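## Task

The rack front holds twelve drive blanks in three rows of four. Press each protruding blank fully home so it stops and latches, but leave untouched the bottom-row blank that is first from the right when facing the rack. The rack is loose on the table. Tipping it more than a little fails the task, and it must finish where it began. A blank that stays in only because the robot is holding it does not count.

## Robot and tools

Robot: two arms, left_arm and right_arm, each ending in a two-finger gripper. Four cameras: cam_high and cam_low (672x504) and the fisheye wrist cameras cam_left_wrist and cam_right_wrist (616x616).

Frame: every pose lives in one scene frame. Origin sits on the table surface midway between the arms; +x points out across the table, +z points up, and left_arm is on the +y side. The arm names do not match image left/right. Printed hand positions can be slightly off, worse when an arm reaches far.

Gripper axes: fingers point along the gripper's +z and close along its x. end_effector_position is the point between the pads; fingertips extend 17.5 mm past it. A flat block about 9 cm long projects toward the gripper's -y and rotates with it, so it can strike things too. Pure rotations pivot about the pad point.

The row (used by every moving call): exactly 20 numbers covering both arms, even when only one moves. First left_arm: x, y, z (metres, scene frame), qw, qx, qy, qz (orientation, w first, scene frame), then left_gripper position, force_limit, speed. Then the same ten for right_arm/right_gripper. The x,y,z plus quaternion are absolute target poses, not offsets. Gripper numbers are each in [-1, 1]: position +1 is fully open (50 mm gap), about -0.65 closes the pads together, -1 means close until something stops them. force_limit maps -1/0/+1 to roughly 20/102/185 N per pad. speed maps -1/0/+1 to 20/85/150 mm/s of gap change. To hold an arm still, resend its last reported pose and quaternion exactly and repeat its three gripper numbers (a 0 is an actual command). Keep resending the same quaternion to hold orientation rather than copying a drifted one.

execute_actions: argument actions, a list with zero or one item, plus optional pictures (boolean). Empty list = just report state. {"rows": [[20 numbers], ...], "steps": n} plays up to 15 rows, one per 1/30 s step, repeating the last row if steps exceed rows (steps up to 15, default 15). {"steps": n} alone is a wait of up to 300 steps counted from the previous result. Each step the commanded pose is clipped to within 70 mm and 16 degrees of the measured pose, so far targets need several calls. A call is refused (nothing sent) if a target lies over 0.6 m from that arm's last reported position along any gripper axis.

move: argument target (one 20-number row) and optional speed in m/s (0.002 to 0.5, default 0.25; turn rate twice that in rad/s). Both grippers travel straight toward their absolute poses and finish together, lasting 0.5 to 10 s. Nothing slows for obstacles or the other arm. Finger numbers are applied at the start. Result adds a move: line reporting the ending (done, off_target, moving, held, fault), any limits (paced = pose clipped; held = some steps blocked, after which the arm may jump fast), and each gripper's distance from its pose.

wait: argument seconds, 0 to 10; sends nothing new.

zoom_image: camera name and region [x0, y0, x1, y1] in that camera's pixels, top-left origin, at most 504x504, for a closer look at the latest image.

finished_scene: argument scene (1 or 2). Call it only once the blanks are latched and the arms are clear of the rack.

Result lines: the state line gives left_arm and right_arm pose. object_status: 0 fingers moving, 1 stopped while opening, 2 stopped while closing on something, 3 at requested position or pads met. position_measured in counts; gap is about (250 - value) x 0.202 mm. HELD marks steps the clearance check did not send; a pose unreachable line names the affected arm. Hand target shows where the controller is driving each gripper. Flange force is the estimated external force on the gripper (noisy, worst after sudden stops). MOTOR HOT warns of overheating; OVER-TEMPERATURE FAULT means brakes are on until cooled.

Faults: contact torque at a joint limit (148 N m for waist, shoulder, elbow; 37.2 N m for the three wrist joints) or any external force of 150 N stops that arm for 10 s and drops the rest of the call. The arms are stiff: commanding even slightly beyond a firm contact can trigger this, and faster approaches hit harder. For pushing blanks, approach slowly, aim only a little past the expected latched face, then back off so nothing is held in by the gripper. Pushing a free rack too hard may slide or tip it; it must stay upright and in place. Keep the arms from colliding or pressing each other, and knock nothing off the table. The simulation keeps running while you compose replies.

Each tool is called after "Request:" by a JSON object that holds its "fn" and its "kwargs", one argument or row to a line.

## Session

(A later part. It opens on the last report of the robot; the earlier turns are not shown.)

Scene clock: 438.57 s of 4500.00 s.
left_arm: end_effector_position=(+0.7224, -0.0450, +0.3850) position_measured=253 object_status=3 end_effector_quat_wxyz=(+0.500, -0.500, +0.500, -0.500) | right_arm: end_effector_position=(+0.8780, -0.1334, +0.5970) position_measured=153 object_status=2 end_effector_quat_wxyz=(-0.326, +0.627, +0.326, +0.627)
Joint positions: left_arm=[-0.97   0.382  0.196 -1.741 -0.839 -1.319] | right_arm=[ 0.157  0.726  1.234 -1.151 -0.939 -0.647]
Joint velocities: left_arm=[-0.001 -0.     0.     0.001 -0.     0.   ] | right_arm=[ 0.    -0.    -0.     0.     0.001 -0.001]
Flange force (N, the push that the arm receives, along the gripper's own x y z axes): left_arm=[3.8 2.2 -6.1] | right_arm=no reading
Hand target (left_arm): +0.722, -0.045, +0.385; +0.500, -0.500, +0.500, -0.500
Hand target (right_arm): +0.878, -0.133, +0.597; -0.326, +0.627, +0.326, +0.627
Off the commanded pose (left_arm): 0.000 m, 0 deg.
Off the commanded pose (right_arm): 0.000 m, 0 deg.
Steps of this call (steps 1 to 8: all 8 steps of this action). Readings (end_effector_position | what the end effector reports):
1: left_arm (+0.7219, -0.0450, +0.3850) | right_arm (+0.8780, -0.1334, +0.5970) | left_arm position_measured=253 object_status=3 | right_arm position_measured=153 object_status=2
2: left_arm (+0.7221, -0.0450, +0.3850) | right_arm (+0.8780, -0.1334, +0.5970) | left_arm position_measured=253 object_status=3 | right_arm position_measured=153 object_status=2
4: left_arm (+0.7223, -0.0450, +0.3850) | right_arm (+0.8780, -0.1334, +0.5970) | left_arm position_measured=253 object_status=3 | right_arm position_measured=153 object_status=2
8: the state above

Request:
{"fn": "execute_actions", "kwargs": {
  "actions": [
    {"rows": [[0.7230, -0.045, 0.385, 0.5, -0.5, 0.5, -0.5, -1, 0, 0.5, 0.878, -0.1334, 0.597, 0.3263, -0.6275, -0.3264, -0.6275, -1, 0.5, -0.3]], "steps": 8}
  ],
  "pictures": false
}}

Request:
{"fn": "execute_actions", "kwargs": {
  "actions": [
    {"rows": [[0.7235, -0.045, 0.385, 0.5, -0.5, 0.5, -0.5, -1, 0, 0.5, 0.878, -0.1334, 0.597, 0.3263, -0.6275, -0.3264, -0.6275, -1, 0.5, -0.3]], "steps": 8}
  ],
  "pictures": false
}}

Scene clock: 443.90 s of 4500.00 s.
left_arm: end_effector_position=(+0.7230, -0.0450, +0.3850) position_measured=253 object_status=3 end_effector_quat_wxyz=(+0.500, -0.500, +0.500, -0.500) | right_arm: end_effector_position=(+0.8780, -0.1334, +0.5970) position_measured=153 object_status=2 end_effector_quat_wxyz=(-0.326, +0.627, +0.326, +0.627)
Joint positions: left_arm=[-0.969  0.383  0.197 -1.741 -0.838 -1.32 ] | right_arm=[ 0.157  0.726  1.234 -1.151 -0.939 -0.647]
Joint velocities: left_arm=[-0.001 -0.002  0.001  0.     0.001 -0.001] | right_arm=[ 0.     0.002 -0.     0.    -0.001  0.001]
Flange force (N, the push that the arm receives, along the gripper's own x y z axes): left_arm=[3.4 2.2 -5.5] | right_arm=no reading
Hand target (left_arm): +0.723, -0.045, +0.385; +0.500, -0.500, +0.500, -0.500
Hand target (right_arm): +0.878, -0.133, +0.597; -0.326, +0.627, +0.326, +0.627
Off the commanded pose (left_arm): 0.000 m, 0 deg.
Off the commanded pose (right_arm): 0.000 m, 0 deg.
Steps of this call (steps 1 to 90: nothing new was sent; then 2.07 s passed at rest; steps 91 to 98: all 8 steps of this action). Readings (end_effector_position | what the end effector reports):
91: left_arm (+0.7224, -0.0450, +0.3850) | right_arm (+0.8780, -0.1334, +0.5970) | left_arm position_measured=253 object_status=3 | right_arm position_measured=153 object_status=2
92: left_arm (+0.7226, -0.0450, +0.3850) | right_arm (+0.8780, -0.1334, +0.5970) | left_arm position_measured=253 object_status=3 | right_arm position_measured=153 object_status=2
94: left_arm (+0.7228, -0.0450, +0.3850) | right_arm (+0.8780, -0.1334, +0.5970) | left_arm position_measured=253 object_status=3 | right_arm position_measured=153 object_status=2
98: the state above

Scene clock: 444.17 s of 4500.00 s.
left_arm: end_effector_position=(+0.7235, -0.0450, +0.3850) position_measured=253 object_status=3 end_effector_quat_wxyz=(+0.500, -0.500, +0.500, -0.500) | right_arm: end_effector_position=(+0.8780, -0.1334, +0.5970) position_measured=153 object_status=2 end_effector_quat_wxyz=(-0.326, +0.627, +0.326, +0.627)
Joint positions: left_arm=[-0.969  0.384  0.198 -1.741 -0.837 -1.32 ] | right_arm=[ 0.157  0.726  1.234 -1.151 -0.939 -0.647]
Joint velocities: left_arm=[0.002 0.    0.    0.    0.001 0.002] | right_arm=[ 0.    -0.001  0.     0.    -0.    -0.   ]
Flange force (N, the push that the arm receives, along the gripper's own x y z axes): left_arm=[6.2 1.7 -4.1] | right_arm=no reading
Hand target (left_arm): +0.724, -0.045, +0.385; +0.500, -0.500, +0.500, -0.500
Hand target (right_arm): +0.878, -0.133, +0.597; -0.326, +0.627, +0.326, +0.627
Off the commanded pose (left_arm): 0.000 m, 0 deg.
Off the commanded pose (right_arm): 0.000 m, 0 deg.
Steps of this call (steps 1 to 8: all 8 steps of this action). Readings (end_effector_position | what the end effector reports):
1: left_arm (+0.7230, -0.0450, +0.3850) | right_arm (+0.8780, -0.1334, +0.5970) | left_arm position_measured=253 object_status=3 | right_arm position_measured=153 object_status=2
2: left_arm (+0.7232, -0.0450, +0.3850) | right_arm (+0.8780, -0.1334, +0.5970) | left_arm position_measured=253 object_status=3 | right_arm position_measured=153 object_status=2
4: left_arm (+0.7234, -0.0450, +0.3850) | right_arm (+0.8780, -0.1334, +0.5970) | left_arm position_measured=253 object_status=3 | right_arm position_measured=153 object_status=2
8: the state above

Request:
{"fn": "execute_actions", "kwargs": {
  "actions": [
    {"rows": [[0.7240, -0.045, 0.385, 0.5, -0.5, 0.5, -0.5, -1, 0, 0.5, 0.878, -0.1334, 0.597, 0.3263, -0.6275, -0.3264, -0.6275, -1, 0.5, -0.3]], "steps": 8}
  ],
  "pictures": false
}}

Request:
{"fn": "execute_actions", "kwargs": {
  "actions": [
    {"rows": [[0.7244, -0.045, 0.385, 0.5, -0.5, 0.5, -0.5, -1, 0, 0.5, 0.878, -0.1334, 0.597, 0.3263, -0.6275, -0.3264, -0.6275, -1, 0.5, -0.3]], "steps": 8}
  ],
  "pictures": false
}}

Scene clock: 448.43 s of 4500.00 s.
left_arm: end_effector_position=(+0.7240, -0.0450, +0.3850) position_measured=253 object_status=3 end_effector_quat_wxyz=(+0.500, -0.500, +0.500, -0.500) | right_arm: end_effector_position=(+0.8780, -0.1334, +0.5970) position_measured=153 object_status=2 end_effector_quat_wxyz=(-0.326, +0.627, +0.326, +0.627)
Joint positions: left_arm=[-0.968  0.384  0.199 -1.741 -0.836 -1.32 ] | right_arm=[ 0.157  0.726  1.234 -1.151 -0.939 -0.647]
Joint velocities: left_arm=[ 0.    -0.     0.001 -0.     0.    -0.   ] | right_arm=[ 0.     0.     0.     0.    -0.001  0.002]
Flange force (N, the push that the arm receives, along the gripper's own x y z axes): left_arm=[2.4 2.9 -5.9] | right_arm=no reading
Hand target (left_arm): +0.724, -0.045, +0.385; +0.500, -0.500, +0.500, -0.500
Hand target (right_arm): +0.878, -0.133, +0.597; -0.326, +0.627, +0.326, +0.627
Off the commanded pose (left_arm): 0.000 m, 0 deg.
Off the commanded pose (right_arm): 0.000 m, 0 deg.
Steps of this call (steps 1 to 90: nothing new was sent; then 1.00 s passed at rest; steps 91 to 98: all 8 steps of this action). Readings (end_effector_position | what the end effector reports):
91: left_arm (+0.7235, -0.0450, +0.3850) | right_arm (+0.8780, -0.1334, +0.5970) | left_arm position_measured=253 object_status=3 | right_arm position_measured=153 object_status=2
92: left_arm (+0.7237, -0.0450, +0.3850) | right_arm (+0.8780, -0.1334, +0.5970) | left_arm position_measured=253 object_status=3 | right_arm position_measured=153 object_status=2
94: left_arm (+0.7239, -0.0450, +0.3850) | right_arm (+0.8780, -0.1334, +0.5970) | left_arm position_measured=253 object_status=3 | right_arm position_measured=153 object_status=2
98: the state above

Scene clock: 448.70 s of 4500.00 s.
left_arm: end_effector_position=(+0.7244, -0.0450, +0.3850) position_measured=253 object_status=3 end_effector_quat_wxyz=(+0.500, -0.500, +0.500, -0.500) | right_arm: end_effector_position=(+0.8780, -0.1334, +0.5970) position_measured=153 object_status=2 end_effector_quat_wxyz=(-0.326, +0.627, +0.326, +0.627)
Joint positions: left_arm=[-0.967  0.385  0.2   -1.741 -0.836 -1.32 ] | right_arm=[ 0.157  0.726  1.234 -1.151 -0.939 -0.647]
Joint velocities: left_arm=[ 0.     0.     0.001  0.     0.    -0.001] | right_arm=[-0.     0.001 -0.001  0.     0.     0.001]
Flange force (N, the push that the arm receives, along the gripper's own x y z axes): left_arm=[3.1 2.2 -5.6] | right_arm=no reading
Hand target (left_arm): +0.724, -0.045, +0.385; +0.500, -0.500, +0.500, -0.500
Hand target (right_arm): +0.878, -0.133, +0.597; -0.326, +0.627, +0.326, +0.627
Off the commanded pose (left_arm): 0.000 m, 0 deg.
Off the commanded pose (right_arm): 0.000 m, 0 deg.
Steps of this call (steps 1 to 8: all 8 steps of this action). Readings (end_effector_position | what the end effector reports):
1: left_arm (+0.7240, -0.0450, +0.3850) | right_arm (+0.8780, -0.1334, +0.5970) | left_arm position_measured=253 object_status=3 | right_arm position_measured=153 object_status=2
2: left_arm (+0.7241, -0.0450, +0.3850) | right_arm (+0.8780, -0.1334, +0.5970) | left_arm position_measured=253 object_status=3 | right_arm position_measured=153 object_status=2
4: left_arm (+0.7243, -0.0450, +0.3850) | right_arm (+0.8780, -0.1334, +0.5970) | left_arm position_measured=253 object_status=3 | right_arm position_measured=153 object_status=2
8: the state above

Request:
{"fn": "execute_actions", "kwargs": {
  "actions": [
    {"rows": [[0.7249, -0.045, 0.385, 0.5, -0.5, 0.5, -0.5, -1, 0, 0.5, 0.878, -0.1334, 0.597, 0.3263, -0.6275, -0.3264, -0.6275, -1, 0.5, -0.3]], "steps": 8}
  ],
  "pictures": false
}}

Request:
{"fn": "execute_actions", "kwargs": {
  "actions": [
    {"rows": [[0.7253, -0.045, 0.385, 0.5, -0.5, 0.5, -0.5, -1, 0, 0.5, 0.878, -0.1334, 0.597, 0.3263, -0.6275, -0.3264, -0.6275, -1, 0.5, -0.3]], "steps": 8}
  ],
  "pictures": false
}}

Scene clock: 453.60 s of 4500.00 s.
left_arm: end_effector_position=(+0.7249, -0.0450, +0.3850) position_measured=253 object_status=3 end_effector_quat_wxyz=(+0.500, -0.500, +0.500, -0.500) | right_arm: end_effector_position=(+0.8780, -0.1334, +0.5970) position_measured=153 object_status=2 end_effector_quat_wxyz=(-0.326, +0.627, +0.326, +0.627)
Joint positions: left_arm=[-0.967  0.386  0.201 -1.741 -0.835 -1.321] | right_arm=[ 0.157  0.726  1.234 -1.151 -0.939 -0.647]
Joint velocities: left_arm=[0.001 0.    0.001 0.    0.    0.   ] | right_arm=[-0.     0.001 -0.001  0.    -0.    -0.   ]
Flange force (N, the push that the arm receives, along the gripper's own x y z axes): left_arm=[2.0 2.2 -9.5] | right_arm=no reading
Hand target (left_arm): +0.725, -0.045, +0.385; +0.500, -0.500, +0.500, -0.500
Hand target (right_arm): +0.878, -0.133, +0.597; -0.326, +0.627, +0.326, +0.627
Off the commanded pose (left_arm): 0.000 m, 0 deg.
Off the commanded pose (right_arm): 0.000 m, 0 deg.
Steps of this call (steps 1 to 90: nothing new was sent; then 1.63 s passed at rest; steps 91 to 98: all 8 steps of this action). Readings (end_effector_position | what the end effector reports):
91: left_arm (+0.7244, -0.0450, +0.3850) | right_arm (+0.8780, -0.1334, +0.5970) | left_arm position_measured=253 object_status=3 | right_arm position_measured=153 object_status=2
92: left_arm (+0.7246, -0.0450, +0.3850) | right_arm (+0.8780, -0.1334, +0.5970) | left_arm position_measured=253 object_status=3 | right_arm position_measured=153 object_status=2
94: left_arm (+0.7248, -0.0450, +0.3850) | right_arm (+0.8780, -0.1334, +0.5970) | left_arm position_measured=253 object_status=3 | right_arm position_measured=153 object_status=2
98: the state above

Scene clock: 453.87 s of 4500.00 s.
left_arm: end_effector_position=(+0.7252, -0.0450, +0.3850) position_measured=253 object_status=3 end_effector_quat_wxyz=(+0.500, -0.500, +0.500, -0.500) | right_arm: end_effector_position=(+0.8780, -0.1334, +0.5970) position_measured=153 object_status=2 end_effector_quat_wxyz=(-0.326, +0.627, +0.326, +0.627)
Joint positions: left_arm=[-0.966  0.386  0.202 -1.74  -0.835 -1.321] | right_arm=[ 0.157  0.726  1.234 -1.151 -0.939 -0.647]
Joint velocities: left_arm=[-0.001  0.002  0.001  0.     0.001  0.002] | right_arm=[-0.     0.001  0.001  0.     0.     0.001]
Flange force (N, the push that the arm receives, along the gripper's own x y z axes): left_arm=[-1.8 0.8 -34.9] | right_arm=no reading
Hand target (left_arm): +0.725, -0.045, +0.385; +0.500, -0.500, +0.500, -0.500
Hand target (right_arm): +0.878, -0.133, +0.597; -0.326, +0.627, +0.326, +0.627
Off the commanded pose (left_arm): 0.000 m, 0 deg.
Off the commanded pose (right_arm): 0.000 m, 0 deg.
Steps of this call (steps 1 to 8: all 8 steps of this action). Readings (end_effector_position | what the end effector reports):
1: left_arm (+0.7249, -0.0450, +0.3850) | right_arm (+0.8780, -0.1334, +0.5970) | left_arm position_measured=253 object_status=3 | right_arm position_measured=153 object_status=2
2: left_arm (+0.7250, -0.0450, +0.3850) | right_arm (+0.8780, -0.1334, +0.5970) | left_arm position_measured=253 object_status=3 | right_arm position_measured=153 object_status=2
4: left_arm (+0.7251, -0.0450, +0.3850) | right_arm (+0.8780, -0.1334, +0.5970) | left_arm position_measured=253 object_status=3 | right_arm position_measured=153 object_status=2
8: the state above

Request:
{"fn": "move", "kwargs": {
  "target": [0.60, 0.06, 0.34, 0.5, -0.5, 0.5, -0.5, -1, 0, 0.5, 0.878, -0.1334, 0.597, 0.3263, -0.6275, -0.3264, -0.6275, -1, 0.5, -0.3],
  "speed": 0.15
}}

Request:
{"fn": "move", "kwargs": {
  "target": [0.60, 0.06, 0.34, 0.5, -0.5, 0.5, -0.5, -1, 0, 0.5, 0.878, -0.1334, 0.597, 0.3263, -0.6275, -0.3264, -0.6275, 1, 0, 0],
  "speed": 0.1
}}

Request:
{"fn": "move", "kwargs": {
  "target": [0.60, 0.06, 0.34, 0.5, -0.5, 0.5, -0.5, -1, 0, 0.5, 0.82, -0.216, 0.597, 0.3263, -0.6275, -0.3264, -0.6275, 1, 0, 0],
  "speed": 0.1
}}

Scene clock: 462.83 s of 4500.00 s.
left_arm: end_effector_position=(+0.5999, +0.0601, +0.3400) position_measured=253 object_status=3 end_effector_quat_wxyz=(+0.500, -0.500, +0.500, -0.500) | right_arm: end_effector_position=(+0.8780, -0.1334, +0.5970) position_measured=153 object_status=2 end_effector_quat_wxyz=(-0.326, +0.627, +0.326, +0.627)
Joint positions: left_arm=[-1.055  0.095 -0.293 -1.859 -0.965 -1.092] | right_arm=[ 0.157  0.726  1.234 -1.151 -0.939 -0.647]
Joint velocities: left_arm=[-0.001 -0.002 -0.003 -0.001 -0.001  0.002] | right_arm=[ 0.    -0.002 -0.     0.     0.001  0.001]
Flange force (N, the push that the arm receives, along the gripper's own x y z axes): left_arm=[-0.7 2.4 0.6] | right_arm=no reading
Hand target (left_arm): +0.600, +0.060, +0.340; +0.500, -0.500, +0.500, -0.500
Hand target (right_arm): +0.878, -0.133, +0.597; -0.326, +0.627, +0.326, +0.627
Off the commanded pose (left_arm): 0.000 m, 0 deg.
Off the commanded pose (right_arm): 0.000 m, 0 deg.
After step 90, 4.40 s passed at rest.
move: done

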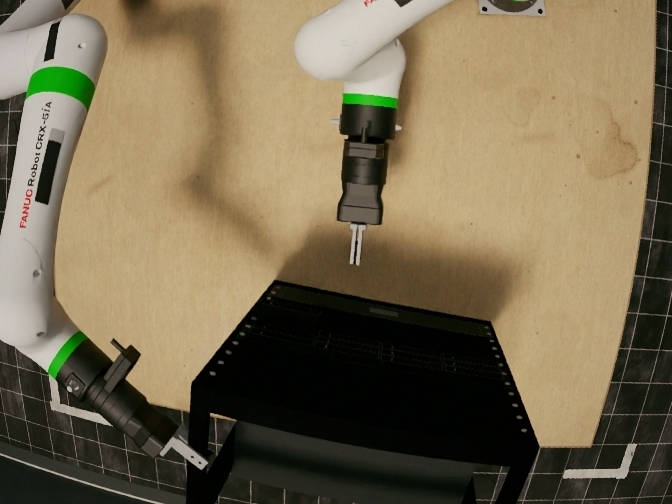

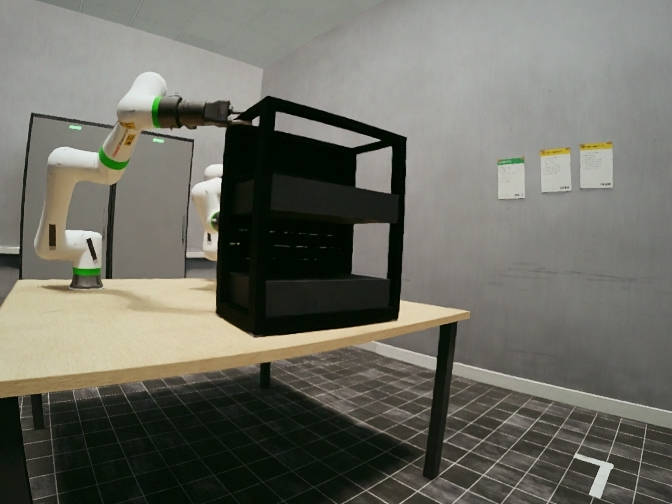

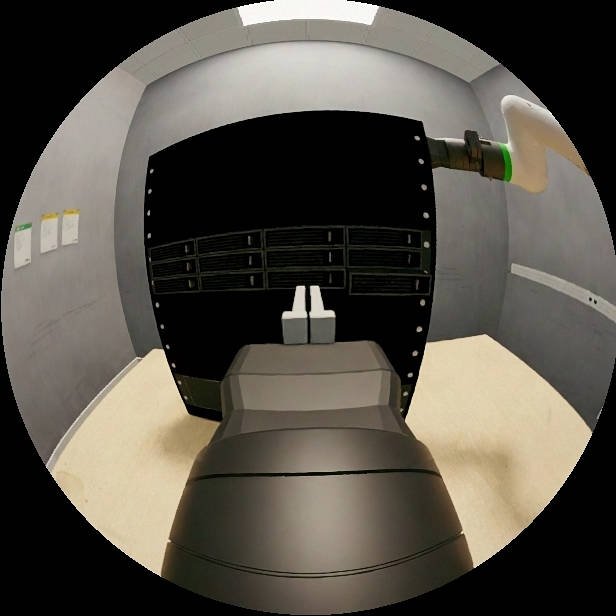

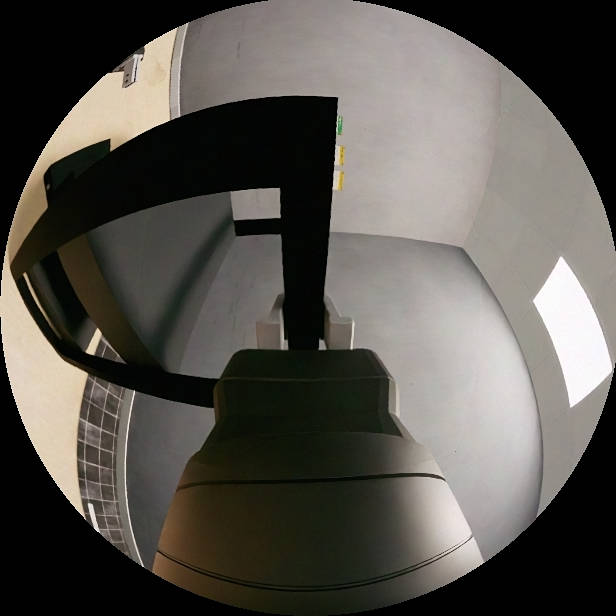

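Scene clock: 463.53 s of 4500.00 s.
left_arm: end_effector_position=(+0.6000, +0.0600, +0.3400) position_measured=253 object_status=3 end_effector_quat_wxyz=(+0.500, -0.500, +0.500, -0.500) | right_arm: end_effector_position=(+0.8780, -0.1334, +0.5970) position_measured=3 object_status=3 end_effector_quat_wxyz=(-0.326, +0.627, +0.326, +0.627)
Joint positions: left_arm=[-1.055  0.095 -0.293 -1.858 -0.964 -1.092] | right_arm=[ 0.157  0.726  1.234 -1.151 -0.939 -0.647]
Joint velocities: left_arm=[-0.001  0.     0.     0.001  0.001 -0.002] | right_arm=[ 0.     0.    -0.    -0.     0.     0.001]
Flange force (N, the push that the arm receives, along the gripper's own x y z axes): left_arm=[0.8 3.1 3.9] | right_arm=no reading
Hand target (left_arm): +0.600, +0.060, +0.340; +0.500, -0.500, +0.500, -0.500
Hand target (right_arm): +0.878, -0.133, +0.597; -0.326, +0.627, +0.326, +0.627
Off the commanded pose (left_arm): 0.000 m, 0 deg.
Off the commanded pose (right_arm): 0.000 m, 0 deg.
move: done

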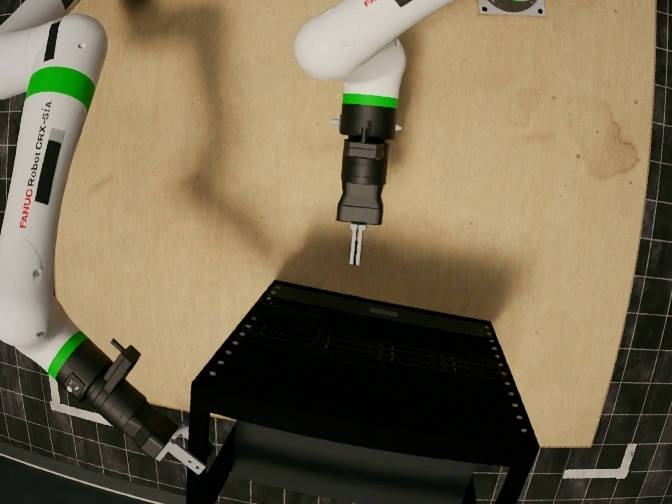

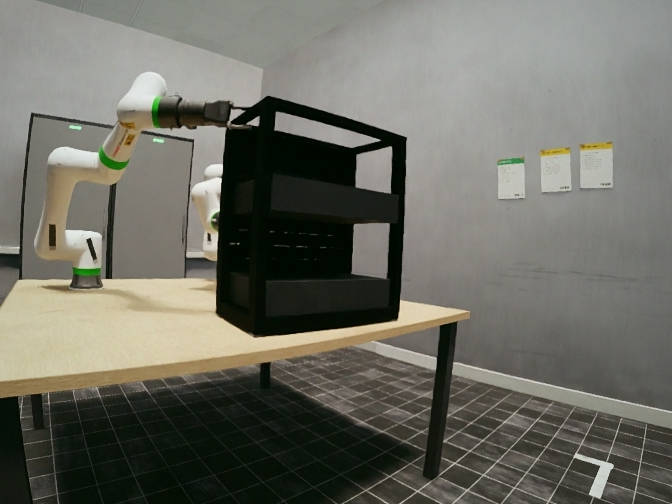

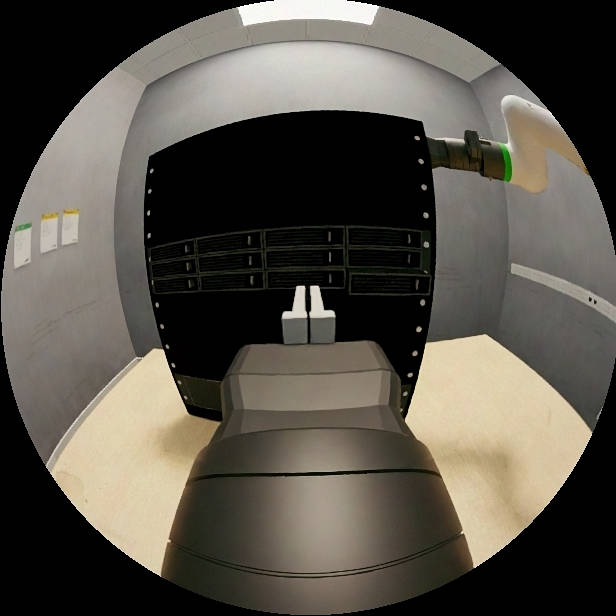

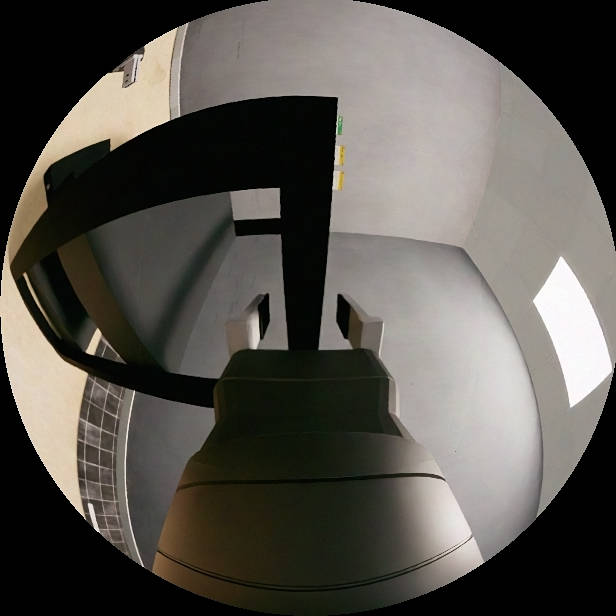

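Scene clock: 464.93 s of 4500.00 s.
left_arm: end_effector_position=(+0.6000, +0.0600, +0.3400) position_measured=253 object_status=3 end_effector_quat_wxyz=(+0.500, -0.500, +0.500, -0.500) | right_arm: end_effector_position=(+0.8201, -0.2158, +0.5967) position_measured=3 object_status=3 end_effector_quat_wxyz=(-0.326, +0.627, +0.326, +0.627)
Joint positions: left_arm=[-1.055  0.095 -0.293 -1.858 -0.964 -1.092] | right_arm=[ 0.012  0.523  0.933 -1.304 -1.028 -0.485]
Joint velocities: left_arm=[-0.001  0.002 -0.    -0.001 -0.     0.   ] | right_arm=[-0.002 -0.002 -0.003 -0.002 -0.001  0.002]
Flange force (N, the push that the arm receives, along the gripper's own x y z axes): left_arm=[0.6 1.8 4.0] | right_arm=[-5.8 -12.5 -8.2]
Hand target (left_arm): +0.600, +0.060, +0.340; +0.500, -0.500, +0.500, -0.500
Hand target (right_arm): +0.820, -0.216, +0.597; -0.326, +0.627, +0.326, +0.627
Off the commanded pose (left_arm): 0.000 m, 0 deg.
Off the commanded pose (right_arm): 0.000 m, 0 deg.
move: done

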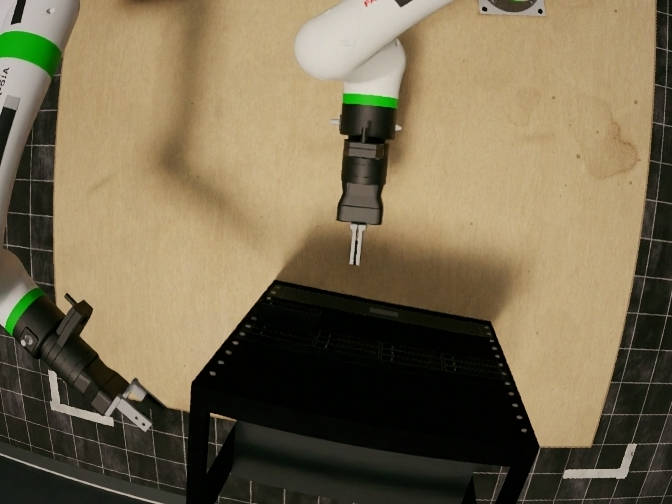

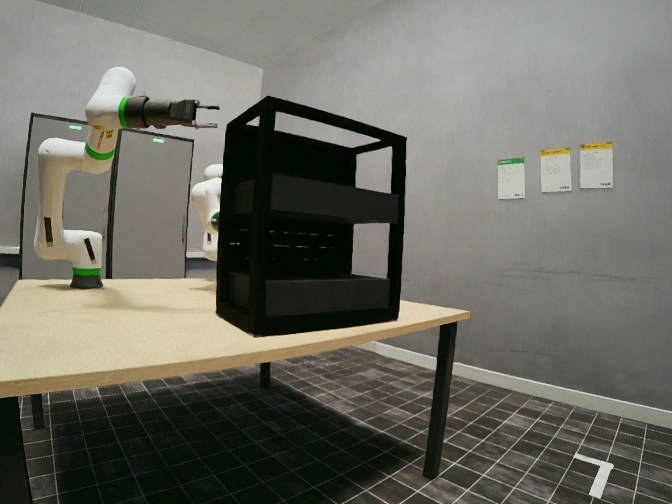

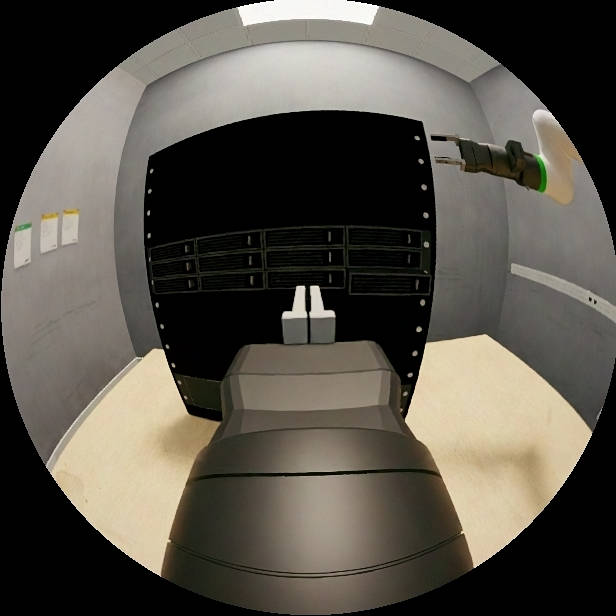

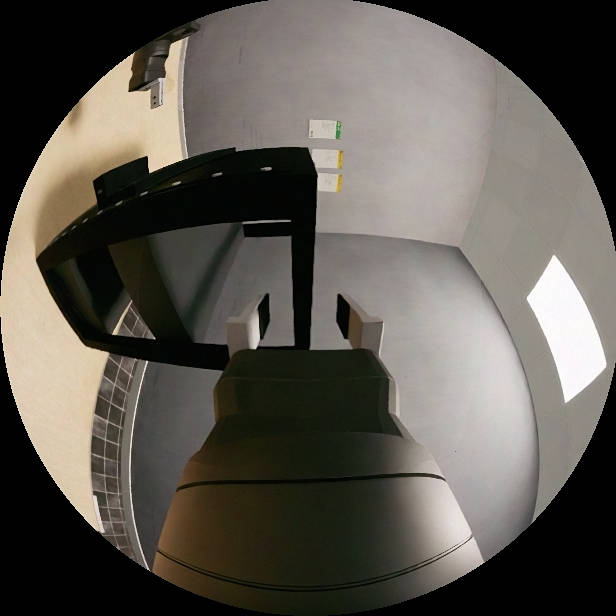

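Request:
{"fn": "zoom_image", "kwargs": {
  "camera": "cam_left_wrist",
  "region": [140, 210, 450, 310]
}}

Request:
{"fn": "zoom_image", "kwargs": {
  "camera": "cam_right_wrist",
  "region": [60, 120, 330, 260]
}}

Request:
{"fn": "zoom_image", "kwargs": {
  "camera": "cam_high",
  "region": [240, 280, 520, 400]
}}

Region (140, 210, 450, 310) of cam_left_wrist's 616x616 image, scaled by 1.626, with more detail than that image has; it fills the top 163 rows of this view, and the rest is white.

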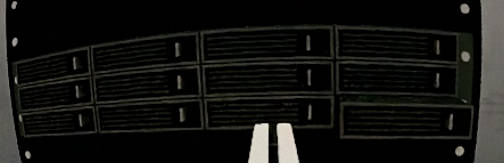

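Region (60, 120, 330, 260) of cam_right_wrist's 616x616 image, scaled by 1.867, with more detail than that image has; it fills the top 261 rows of this view, and the rest is white.

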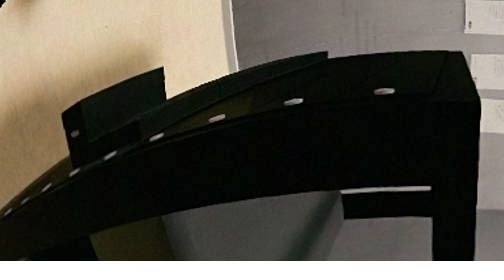

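Region (240, 280, 520, 400) of cam_high's 672x504 image, scaled by 1.800, with more detail than that image has; it fills the top 216 rows of this view, and the rest is white.

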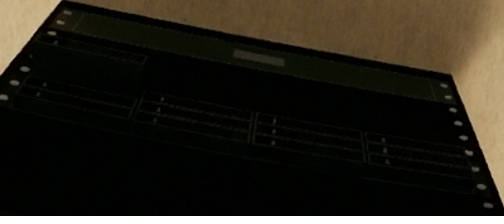

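Request:
{"fn": "finished_scene", "kwargs": {
  "scene": 1
}}

The scene is finished: the task was done.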